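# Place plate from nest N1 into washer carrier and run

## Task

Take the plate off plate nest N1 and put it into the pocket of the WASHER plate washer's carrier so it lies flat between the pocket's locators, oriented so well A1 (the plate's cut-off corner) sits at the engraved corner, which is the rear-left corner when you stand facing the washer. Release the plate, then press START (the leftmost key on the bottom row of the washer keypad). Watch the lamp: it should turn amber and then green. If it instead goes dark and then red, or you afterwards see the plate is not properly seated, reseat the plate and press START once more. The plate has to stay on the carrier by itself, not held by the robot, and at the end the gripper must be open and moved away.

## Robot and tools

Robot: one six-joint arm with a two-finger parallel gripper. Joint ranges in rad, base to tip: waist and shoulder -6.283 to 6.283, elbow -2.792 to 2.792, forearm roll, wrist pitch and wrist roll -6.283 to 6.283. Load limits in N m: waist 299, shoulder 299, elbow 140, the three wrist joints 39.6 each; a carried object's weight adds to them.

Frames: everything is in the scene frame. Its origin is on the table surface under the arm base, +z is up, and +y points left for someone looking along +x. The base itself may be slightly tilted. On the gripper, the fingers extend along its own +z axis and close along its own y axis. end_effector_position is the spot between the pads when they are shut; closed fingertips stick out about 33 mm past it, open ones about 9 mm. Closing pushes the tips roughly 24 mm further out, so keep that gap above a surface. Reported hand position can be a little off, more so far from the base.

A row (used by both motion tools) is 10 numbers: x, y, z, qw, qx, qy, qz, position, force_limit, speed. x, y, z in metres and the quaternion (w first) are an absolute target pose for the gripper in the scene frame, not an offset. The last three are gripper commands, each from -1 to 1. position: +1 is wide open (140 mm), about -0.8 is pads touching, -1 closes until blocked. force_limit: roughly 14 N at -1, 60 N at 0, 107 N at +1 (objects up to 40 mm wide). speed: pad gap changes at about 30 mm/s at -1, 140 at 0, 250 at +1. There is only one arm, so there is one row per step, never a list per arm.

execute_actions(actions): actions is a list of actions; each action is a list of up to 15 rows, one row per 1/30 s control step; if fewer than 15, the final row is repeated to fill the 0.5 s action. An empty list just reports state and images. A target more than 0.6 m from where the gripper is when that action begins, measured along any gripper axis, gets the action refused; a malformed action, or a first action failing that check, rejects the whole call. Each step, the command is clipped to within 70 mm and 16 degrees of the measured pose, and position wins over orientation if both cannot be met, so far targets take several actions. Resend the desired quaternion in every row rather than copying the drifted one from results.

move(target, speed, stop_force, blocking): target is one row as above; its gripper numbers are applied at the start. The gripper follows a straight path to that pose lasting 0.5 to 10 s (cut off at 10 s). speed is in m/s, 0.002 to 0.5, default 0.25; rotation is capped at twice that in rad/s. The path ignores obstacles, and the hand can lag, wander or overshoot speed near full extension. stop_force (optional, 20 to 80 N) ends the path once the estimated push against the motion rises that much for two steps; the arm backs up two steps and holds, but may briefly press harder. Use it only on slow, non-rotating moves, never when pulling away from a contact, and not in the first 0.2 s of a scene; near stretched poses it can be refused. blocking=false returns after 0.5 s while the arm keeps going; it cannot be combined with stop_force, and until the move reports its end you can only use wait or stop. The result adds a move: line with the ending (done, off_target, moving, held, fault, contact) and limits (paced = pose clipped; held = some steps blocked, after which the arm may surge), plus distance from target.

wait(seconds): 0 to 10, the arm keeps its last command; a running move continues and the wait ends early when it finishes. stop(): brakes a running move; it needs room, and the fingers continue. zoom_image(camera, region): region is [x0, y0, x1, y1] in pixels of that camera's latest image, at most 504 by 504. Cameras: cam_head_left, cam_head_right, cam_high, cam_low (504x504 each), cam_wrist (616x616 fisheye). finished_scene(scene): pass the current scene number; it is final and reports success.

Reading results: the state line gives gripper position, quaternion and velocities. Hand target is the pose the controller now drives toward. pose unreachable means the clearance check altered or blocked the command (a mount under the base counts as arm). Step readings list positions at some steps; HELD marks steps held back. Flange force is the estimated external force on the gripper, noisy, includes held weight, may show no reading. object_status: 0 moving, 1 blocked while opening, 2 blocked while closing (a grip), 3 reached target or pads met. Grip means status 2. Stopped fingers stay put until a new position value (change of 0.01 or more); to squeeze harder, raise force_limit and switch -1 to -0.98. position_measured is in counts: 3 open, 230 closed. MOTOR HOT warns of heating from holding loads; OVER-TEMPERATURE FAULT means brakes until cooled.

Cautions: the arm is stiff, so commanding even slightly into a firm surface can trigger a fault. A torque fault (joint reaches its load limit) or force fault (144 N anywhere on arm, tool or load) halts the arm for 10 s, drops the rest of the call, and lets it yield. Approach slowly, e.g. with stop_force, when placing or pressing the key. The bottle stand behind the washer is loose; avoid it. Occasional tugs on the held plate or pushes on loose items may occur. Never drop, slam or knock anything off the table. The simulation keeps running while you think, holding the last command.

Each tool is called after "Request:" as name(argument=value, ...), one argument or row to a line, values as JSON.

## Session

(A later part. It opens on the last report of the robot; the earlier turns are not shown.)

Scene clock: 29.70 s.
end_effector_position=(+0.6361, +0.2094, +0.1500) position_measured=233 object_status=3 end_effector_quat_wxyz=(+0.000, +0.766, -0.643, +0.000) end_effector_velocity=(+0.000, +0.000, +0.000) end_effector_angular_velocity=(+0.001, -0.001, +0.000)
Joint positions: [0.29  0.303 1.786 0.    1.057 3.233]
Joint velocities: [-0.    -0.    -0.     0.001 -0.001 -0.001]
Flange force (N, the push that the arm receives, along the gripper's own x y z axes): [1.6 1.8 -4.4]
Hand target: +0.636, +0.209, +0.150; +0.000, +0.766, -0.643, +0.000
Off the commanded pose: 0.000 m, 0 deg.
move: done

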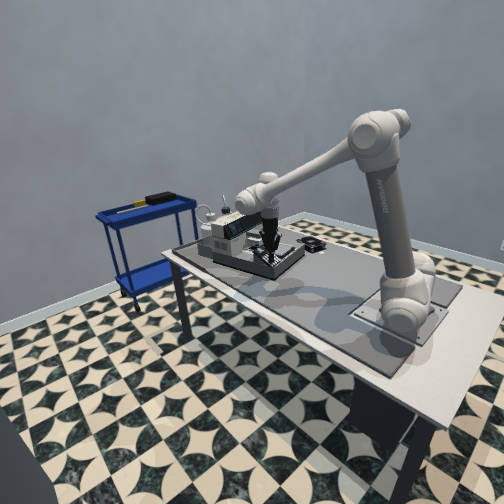

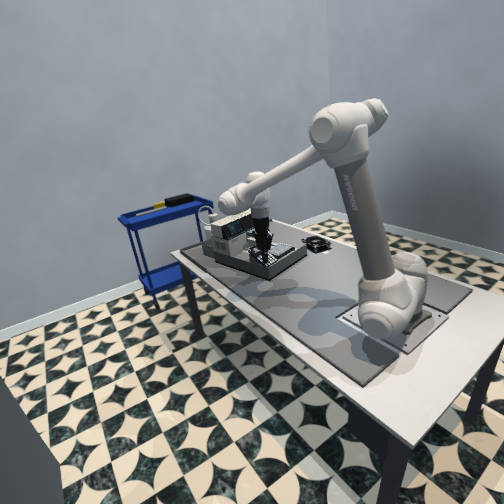

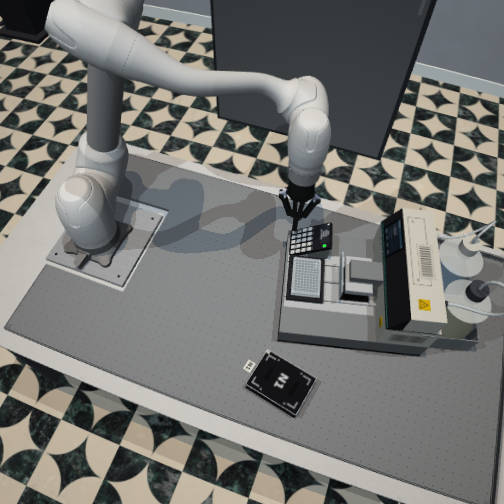

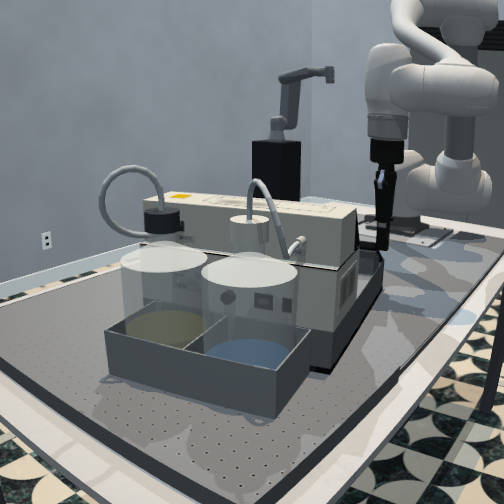

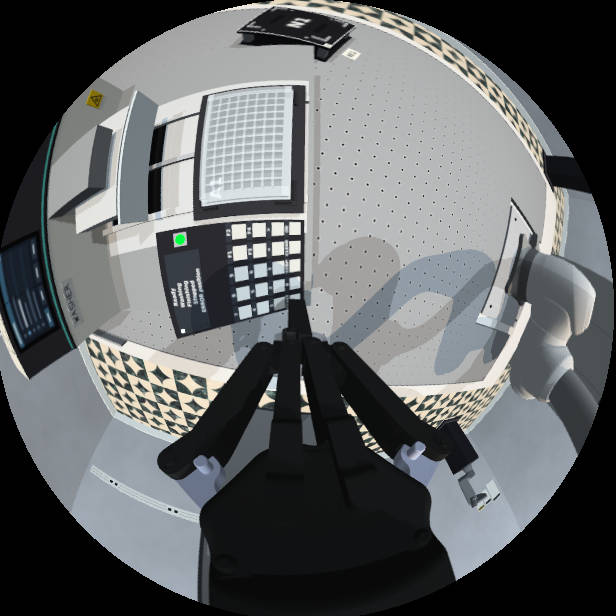

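Request:
move(
  target=[0.636,0.2094,0.122,0,0.766,-0.6428,0,-1,0,1],
  speed=0.01,
  stop_force=20,
)

Request:
move(
  target=[0.62,0.22,0.22,0,0.766,-0.6428,0,-1,0,1],
  speed=0.2,
)

Request:
wait(
  seconds=10,
)

Request:
wait(
  seconds=10,
)

Request:
wait(
  seconds=10,
)

Request:
zoom_image(
  camera="cam_wrist",
  region=[170,100,330,320],
)

Scene clock: 32.00 s.
end_effector_position=(+0.6360, +0.2094, +0.1336) position_measured=233 object_status=3 end_effector_quat_wxyz=(+0.000, +0.766, -0.643, +0.000) end_effector_velocity=(+0.000, -0.000, +0.001) end_effector_angular_velocity=(-0.000, +0.003, -0.000)
Joint positions: [0.29  0.316 1.801 0.    1.028 3.233]
Joint velocities: [-0.     0.001 -0.003  0.     0.005 -0.   ]
Flange force (N, the push that the arm receives, along the gripper's own x y z axes): [1.5 3.4 -39.7]
Hand target: +0.636, +0.209, +0.134; -0.000, +0.766, -0.643, +0.000
Off the commanded pose: 0.012 m, 0 deg.
move: contact

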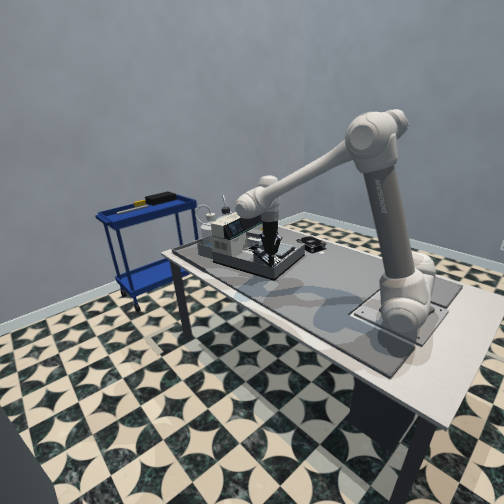

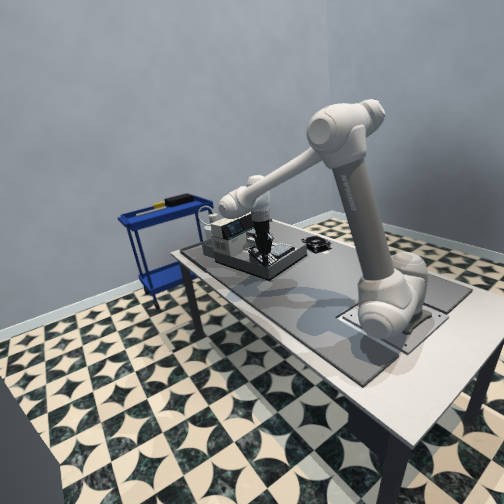

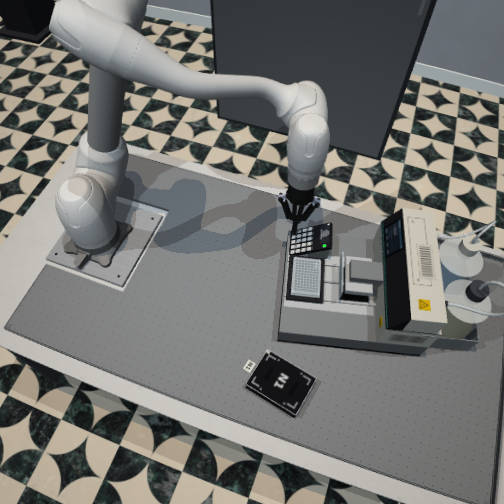

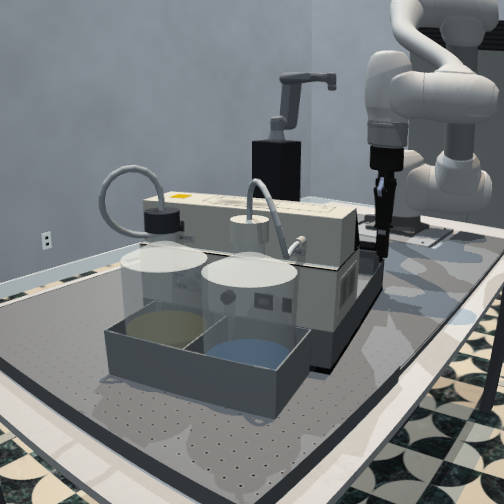

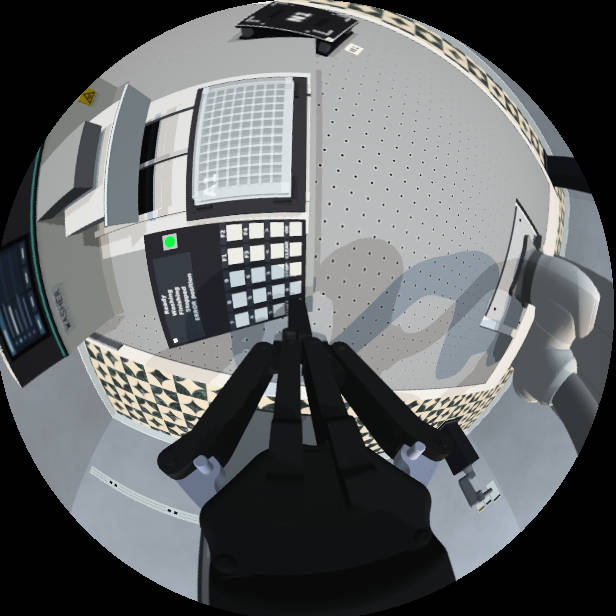

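Scene clock: 32.80 s.
end_effector_position=(+0.6198, +0.2200, +0.2200) position_measured=233 object_status=3 end_effector_quat_wxyz=(-0.000, +0.766, -0.643, -0.000) end_effector_velocity=(+0.000, +0.000, +0.000) end_effector_angular_velocity=(+0.000, -0.000, -0.001)
Joint positions: [0.312 0.234 1.737 0.001 1.174 3.255]
Joint velocities: [ 0.    -0.    -0.     0.     0.     0.001]
Flange force (N, the push that the arm receives, along the gripper's own x y z axes): [1.3 -0.5 -4.2]
Hand target: +0.620, +0.220, +0.220; -0.000, +0.766, -0.643, -0.000
Off the commanded pose: 0.000 m, 0 deg.
move: done

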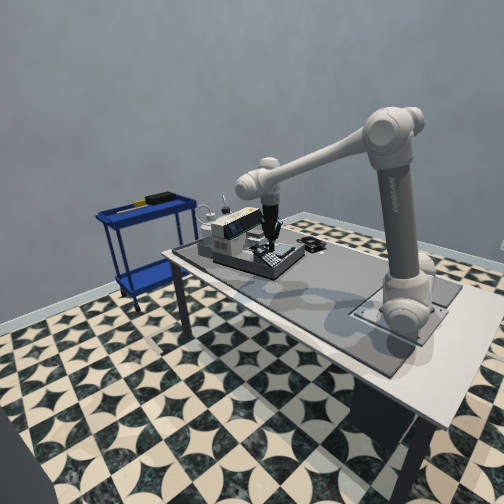

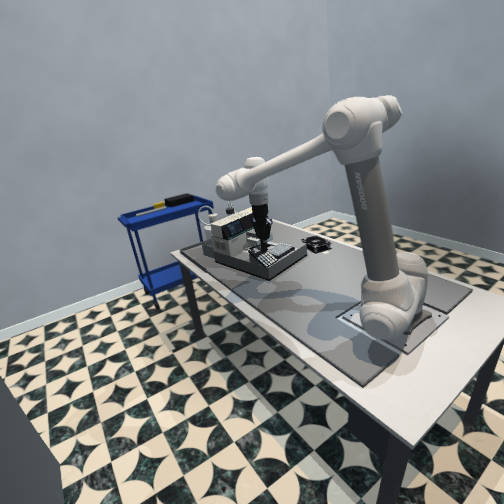

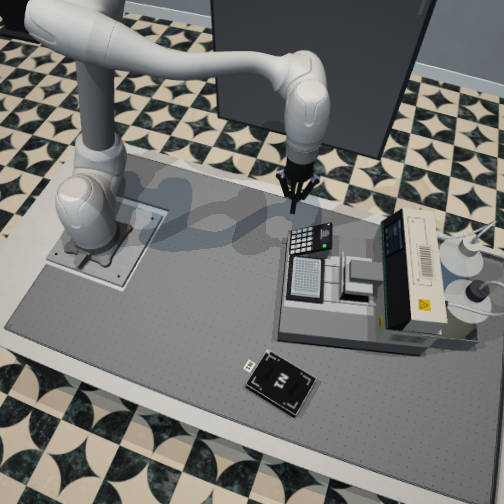

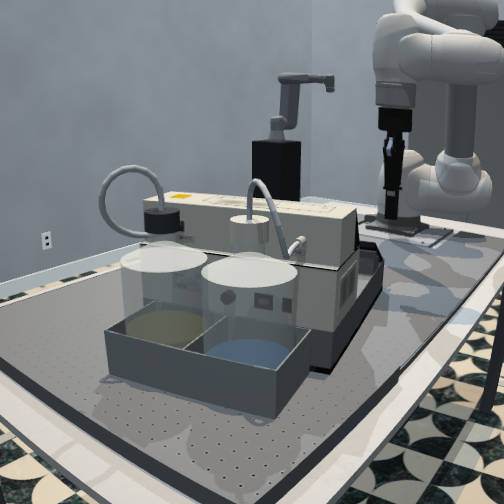

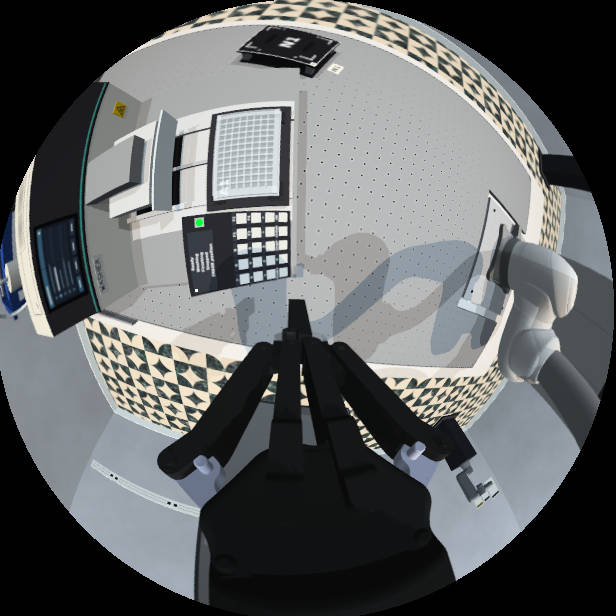

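Scene clock: 42.80 s.
end_effector_position=(+0.6198, +0.2200, +0.2200) position_measured=233 object_status=3 end_effector_quat_wxyz=(-0.000, +0.766, -0.643, -0.000) end_effector_velocity=(+0.000, -0.001, +0.001) end_effector_angular_velocity=(+0.001, -0.000, -0.002)
Joint positions: [0.312 0.235 1.737 0.001 1.174 3.255]
Joint velocities: [-0.001 -0.001 -0.     0.001  0.    -0.   ]
Flange force (N, the push that the arm receives, along the gripper's own x y z axes): [1.7 0.8 -3.9]
Hand target: +0.620, +0.220, +0.220; -0.000, +0.766, -0.643, -0.000
Off the commanded pose: 0.000 m, 0 deg.
wait: 10.00 s; at rest by 0.17 s

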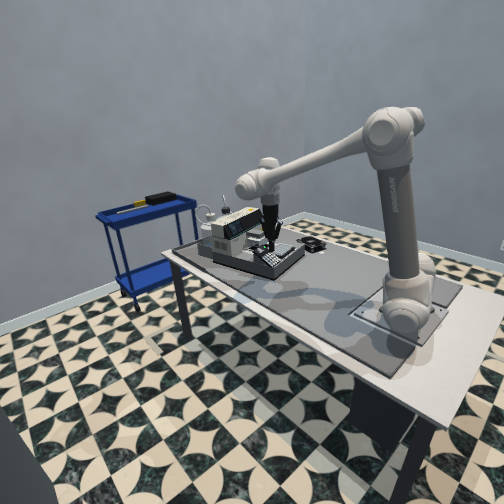

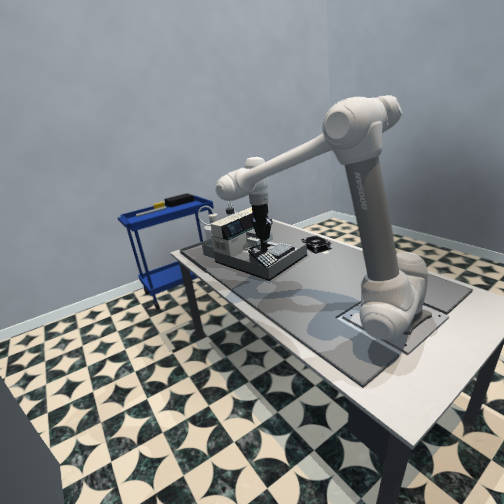

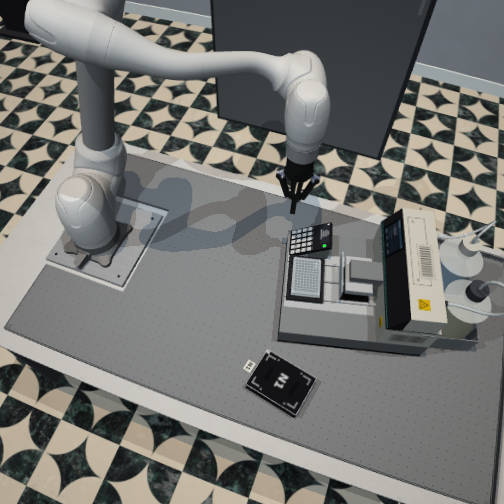

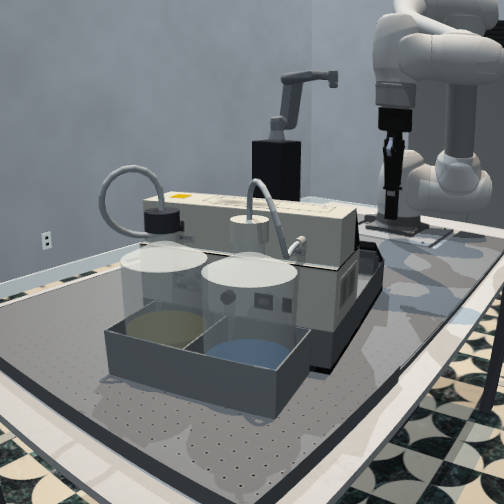

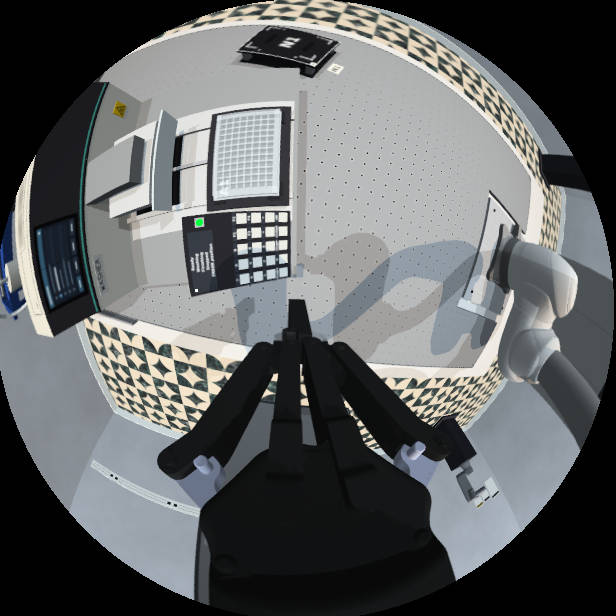

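Scene clock: 52.80 s.
end_effector_position=(+0.6198, +0.2200, +0.2200) position_measured=233 object_status=3 end_effector_quat_wxyz=(-0.000, +0.766, -0.643, -0.000) end_effector_velocity=(+0.000, -0.001, +0.000) end_effector_angular_velocity=(-0.000, -0.000, -0.001)
Joint positions: [0.312 0.235 1.737 0.001 1.174 3.255]
Joint velocities: [-0.001  0.    -0.    -0.     0.     0.001]
Flange force (N, the push that the arm receives, along the gripper's own x y z axes): [3.2 2.8 -3.4]
Hand target: +0.620, +0.220, +0.220; -0.000, +0.766, -0.643, -0.000
Off the commanded pose: 0.000 m, 0 deg.
wait: 10.00 s; at rest by 0.17 s

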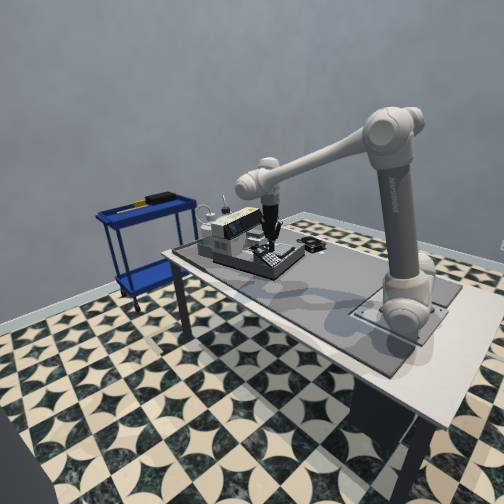

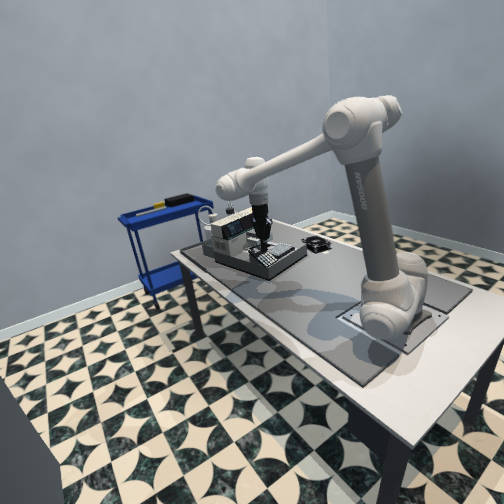

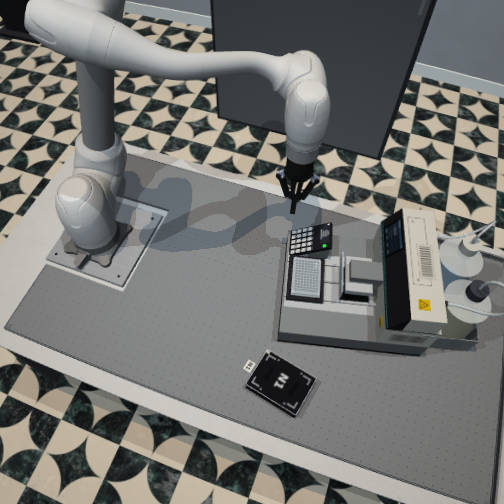

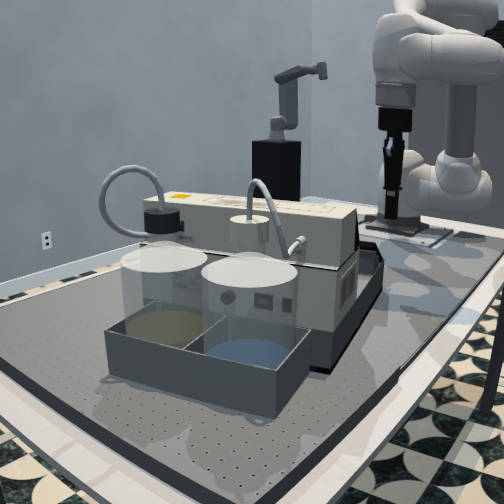

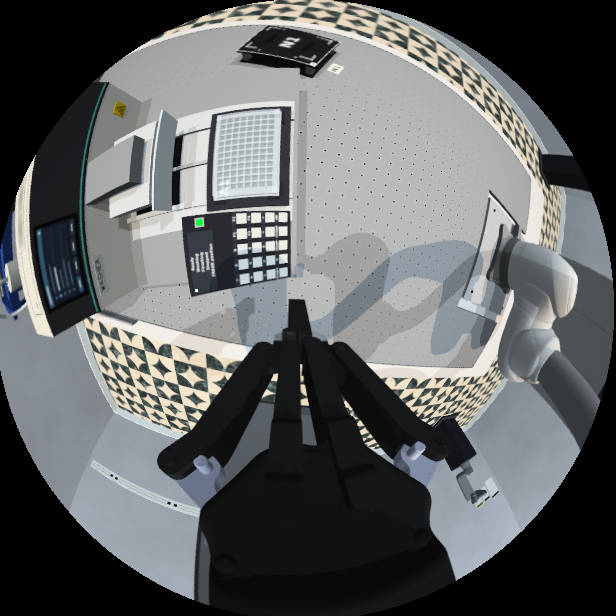

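Scene clock: 62.80 s.
end_effector_position=(+0.6198, +0.2200, +0.2200) position_measured=233 object_status=3 end_effector_quat_wxyz=(-0.000, +0.766, -0.643, -0.000) end_effector_velocity=(+0.000, -0.001, +0.000) end_effector_angular_velocity=(-0.000, +0.000, -0.002)
Joint positions: [0.312 0.235 1.737 0.001 1.174 3.255]
Joint velocities: [-0.002 -0.    -0.    -0.     0.001 -0.   ]
Flange force (N, the push that the arm receives, along the gripper's own x y z axes): [2.7 -1.1 -3.4]
Hand target: +0.620, +0.220, +0.220; -0.000, +0.766, -0.643, -0.000
Off the commanded pose: 0.000 m, 0 deg.
wait: 10.00 s; at rest by 0.17 s

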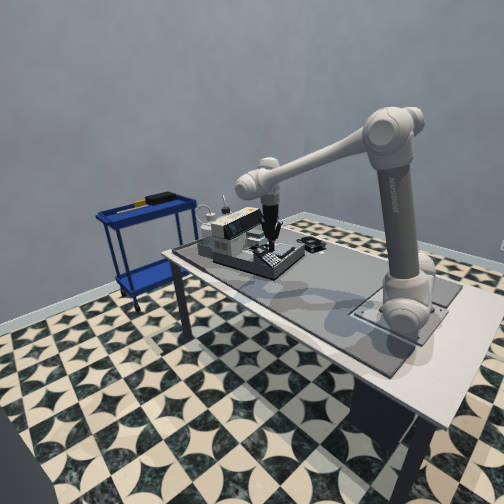

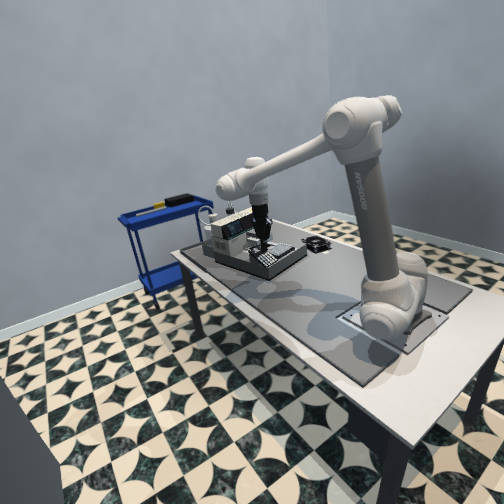

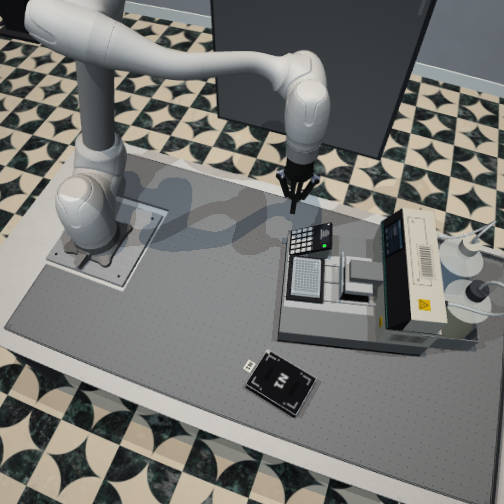

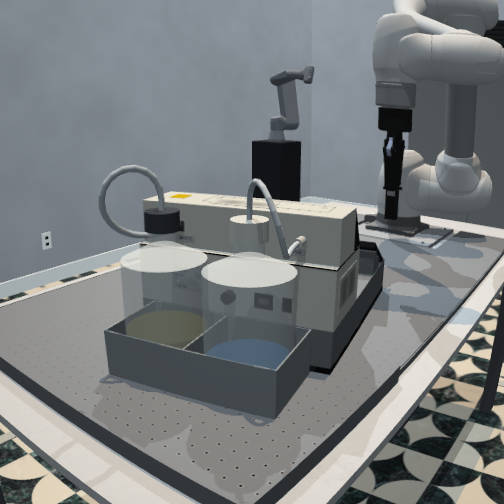

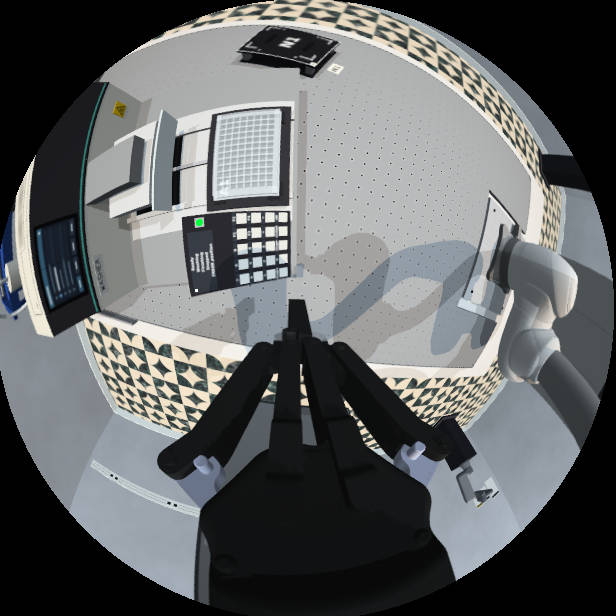

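Region (170, 100, 330, 320) of cam_wrist's 616x616 image, scaled by 2.291, with more detail than that image has; it fills the left 367 columns of this view, and the rest is white.

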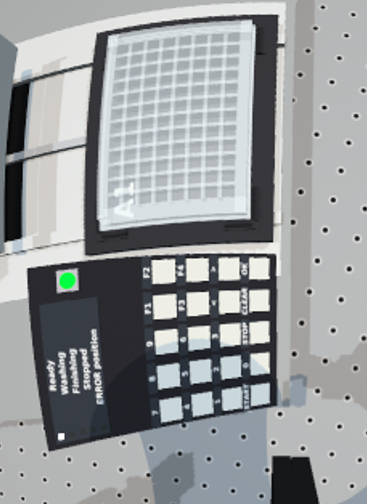

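Request:
move(
  target=[0.6322,0.2087,0.139,0,0.766,-0.6428,0,-1,0,1],
  speed=0.15,
)

Request:
move(
  target=[0.6322,0.2087,0.122,0,0.766,-0.6428,0,-1,0,1],
  speed=0.008,
  stop_force=20,
)

Request:
zoom_image(
  camera="cam_wrist",
  region=[150,210,360,350],
)

Scene clock: 63.90 s.
end_effector_position=(+0.6324, +0.2087, +0.1390) position_measured=233 object_status=3 end_effector_quat_wxyz=(+0.000, +0.766, -0.643, +0.000) end_effector_velocity=(-0.000, +0.000, -0.000) end_effector_angular_velocity=(+0.001, +0.001, -0.001)
Joint positions: [0.29  0.306 1.804 0.    1.035 3.234]
Joint velocities: [ 0.     0.    -0.     0.001  0.     0.   ]
Flange force (N, the push that the arm receives, along the gripper's own x y z axes): [0.8 1.5 -4.4]
Hand target: +0.632, +0.209, +0.139; +0.000, +0.766, -0.643, +0.000
Off the commanded pose: 0.000 m, 0 deg.
move: done

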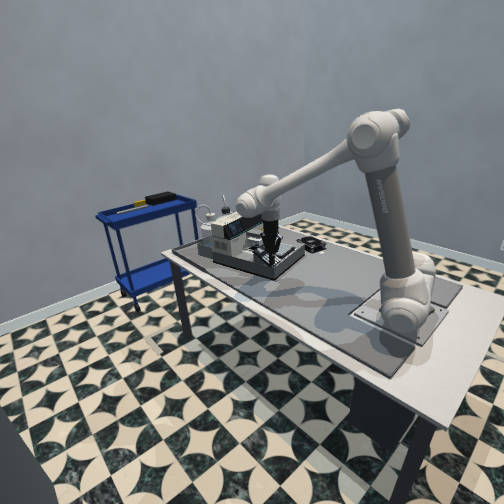

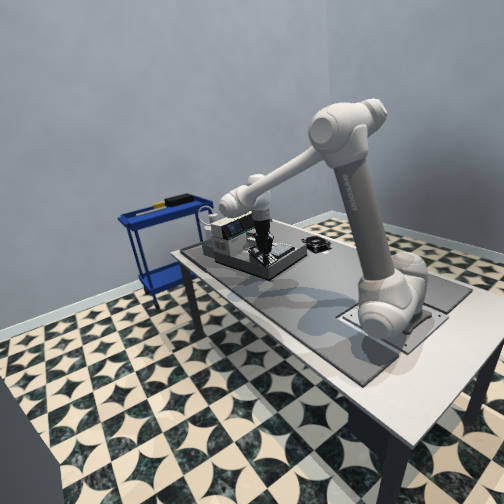

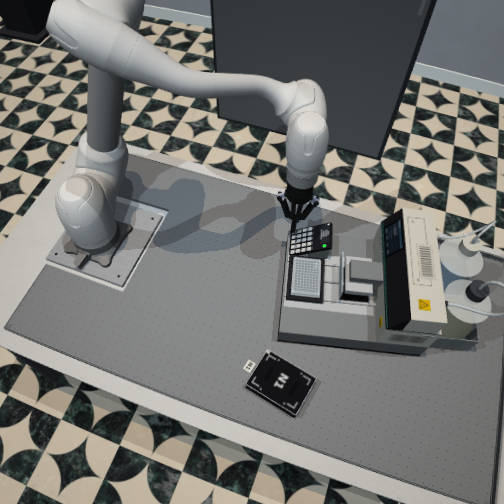

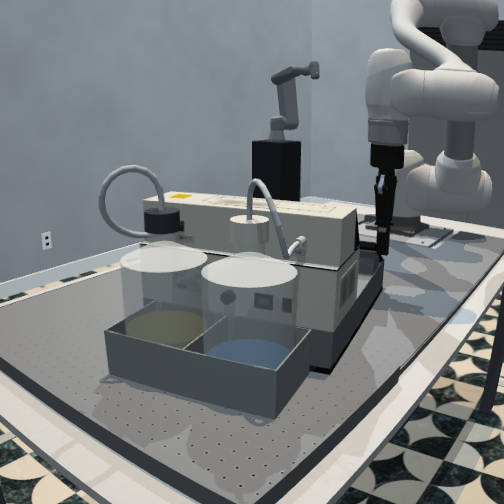

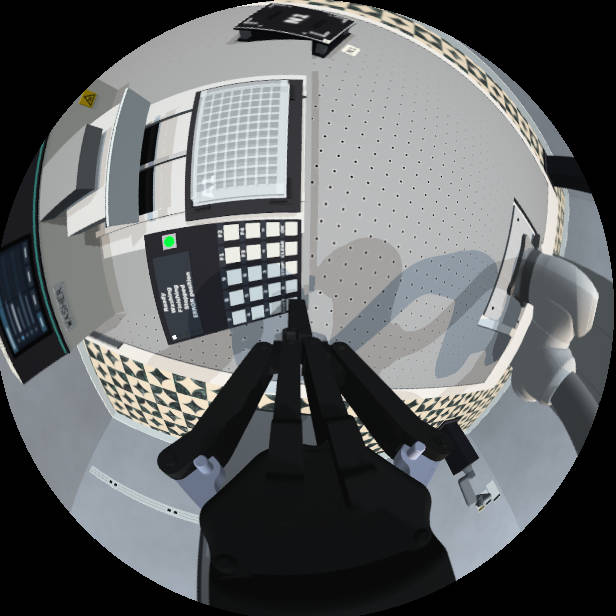

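Scene clock: 65.17 s.
end_effector_position=(+0.6321, +0.2086, +0.1313) position_measured=233 object_status=3 end_effector_quat_wxyz=(+0.000, +0.766, -0.643, -0.000) end_effector_velocity=(-0.001, -0.001, +0.000) end_effector_angular_velocity=(-0.001, +0.003, -0.001)
Joint positions: [0.29  0.313 1.811 0.    1.022 3.234]
Joint velocities: [-0.    -0.     0.    -0.001  0.003  0.001]
Flange force (N, the push that the arm receives, along the gripper's own x y z axes): [2.2 3.5 -31.9]
Hand target: +0.632, +0.209, +0.132; -0.000, +0.766, -0.643, +0.000
Off the commanded pose: 0.009 m, 0 deg.
move: contact

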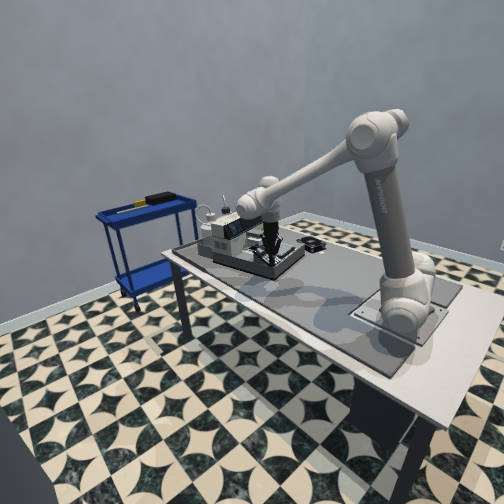

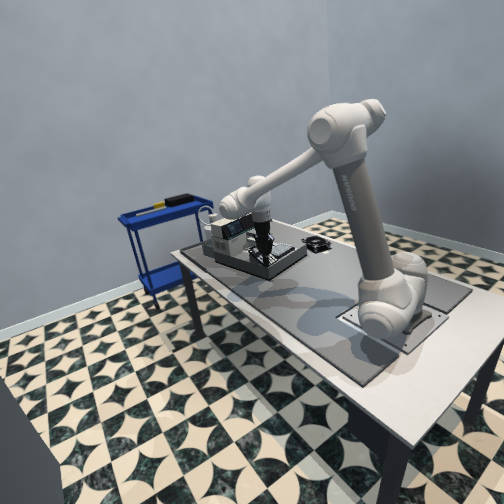

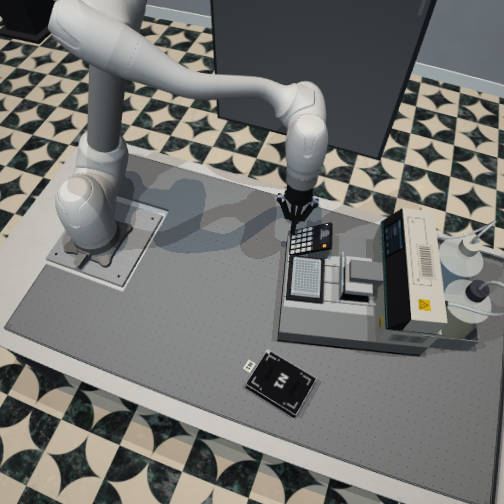

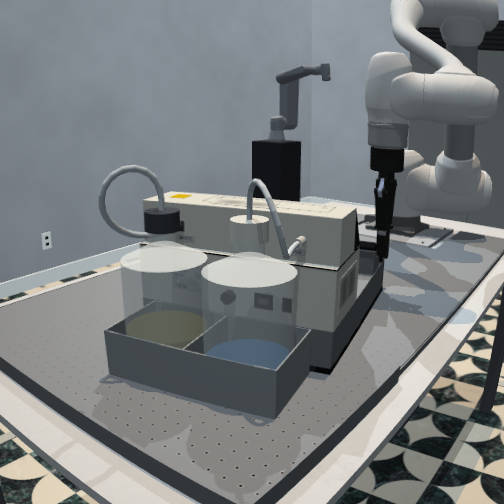

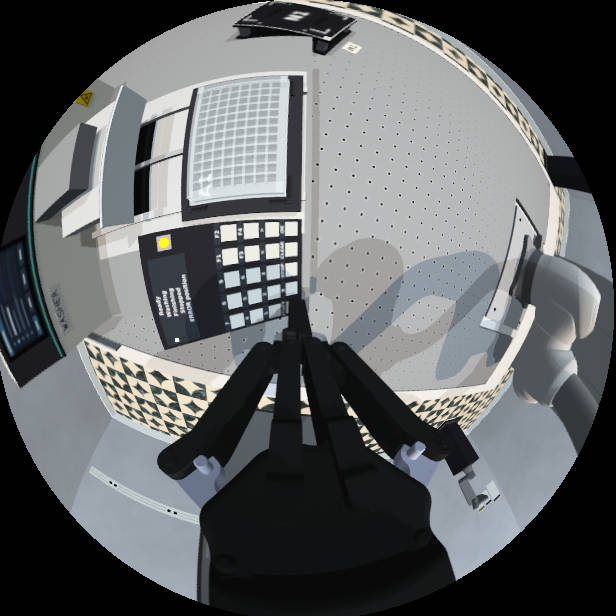

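Region (150, 210, 360, 350) of cam_wrist's 616x616 image, scaled by 2.400, with more detail than that image has.

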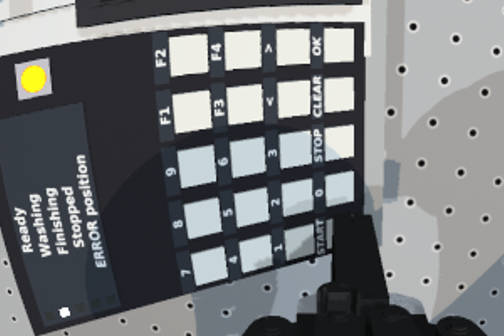

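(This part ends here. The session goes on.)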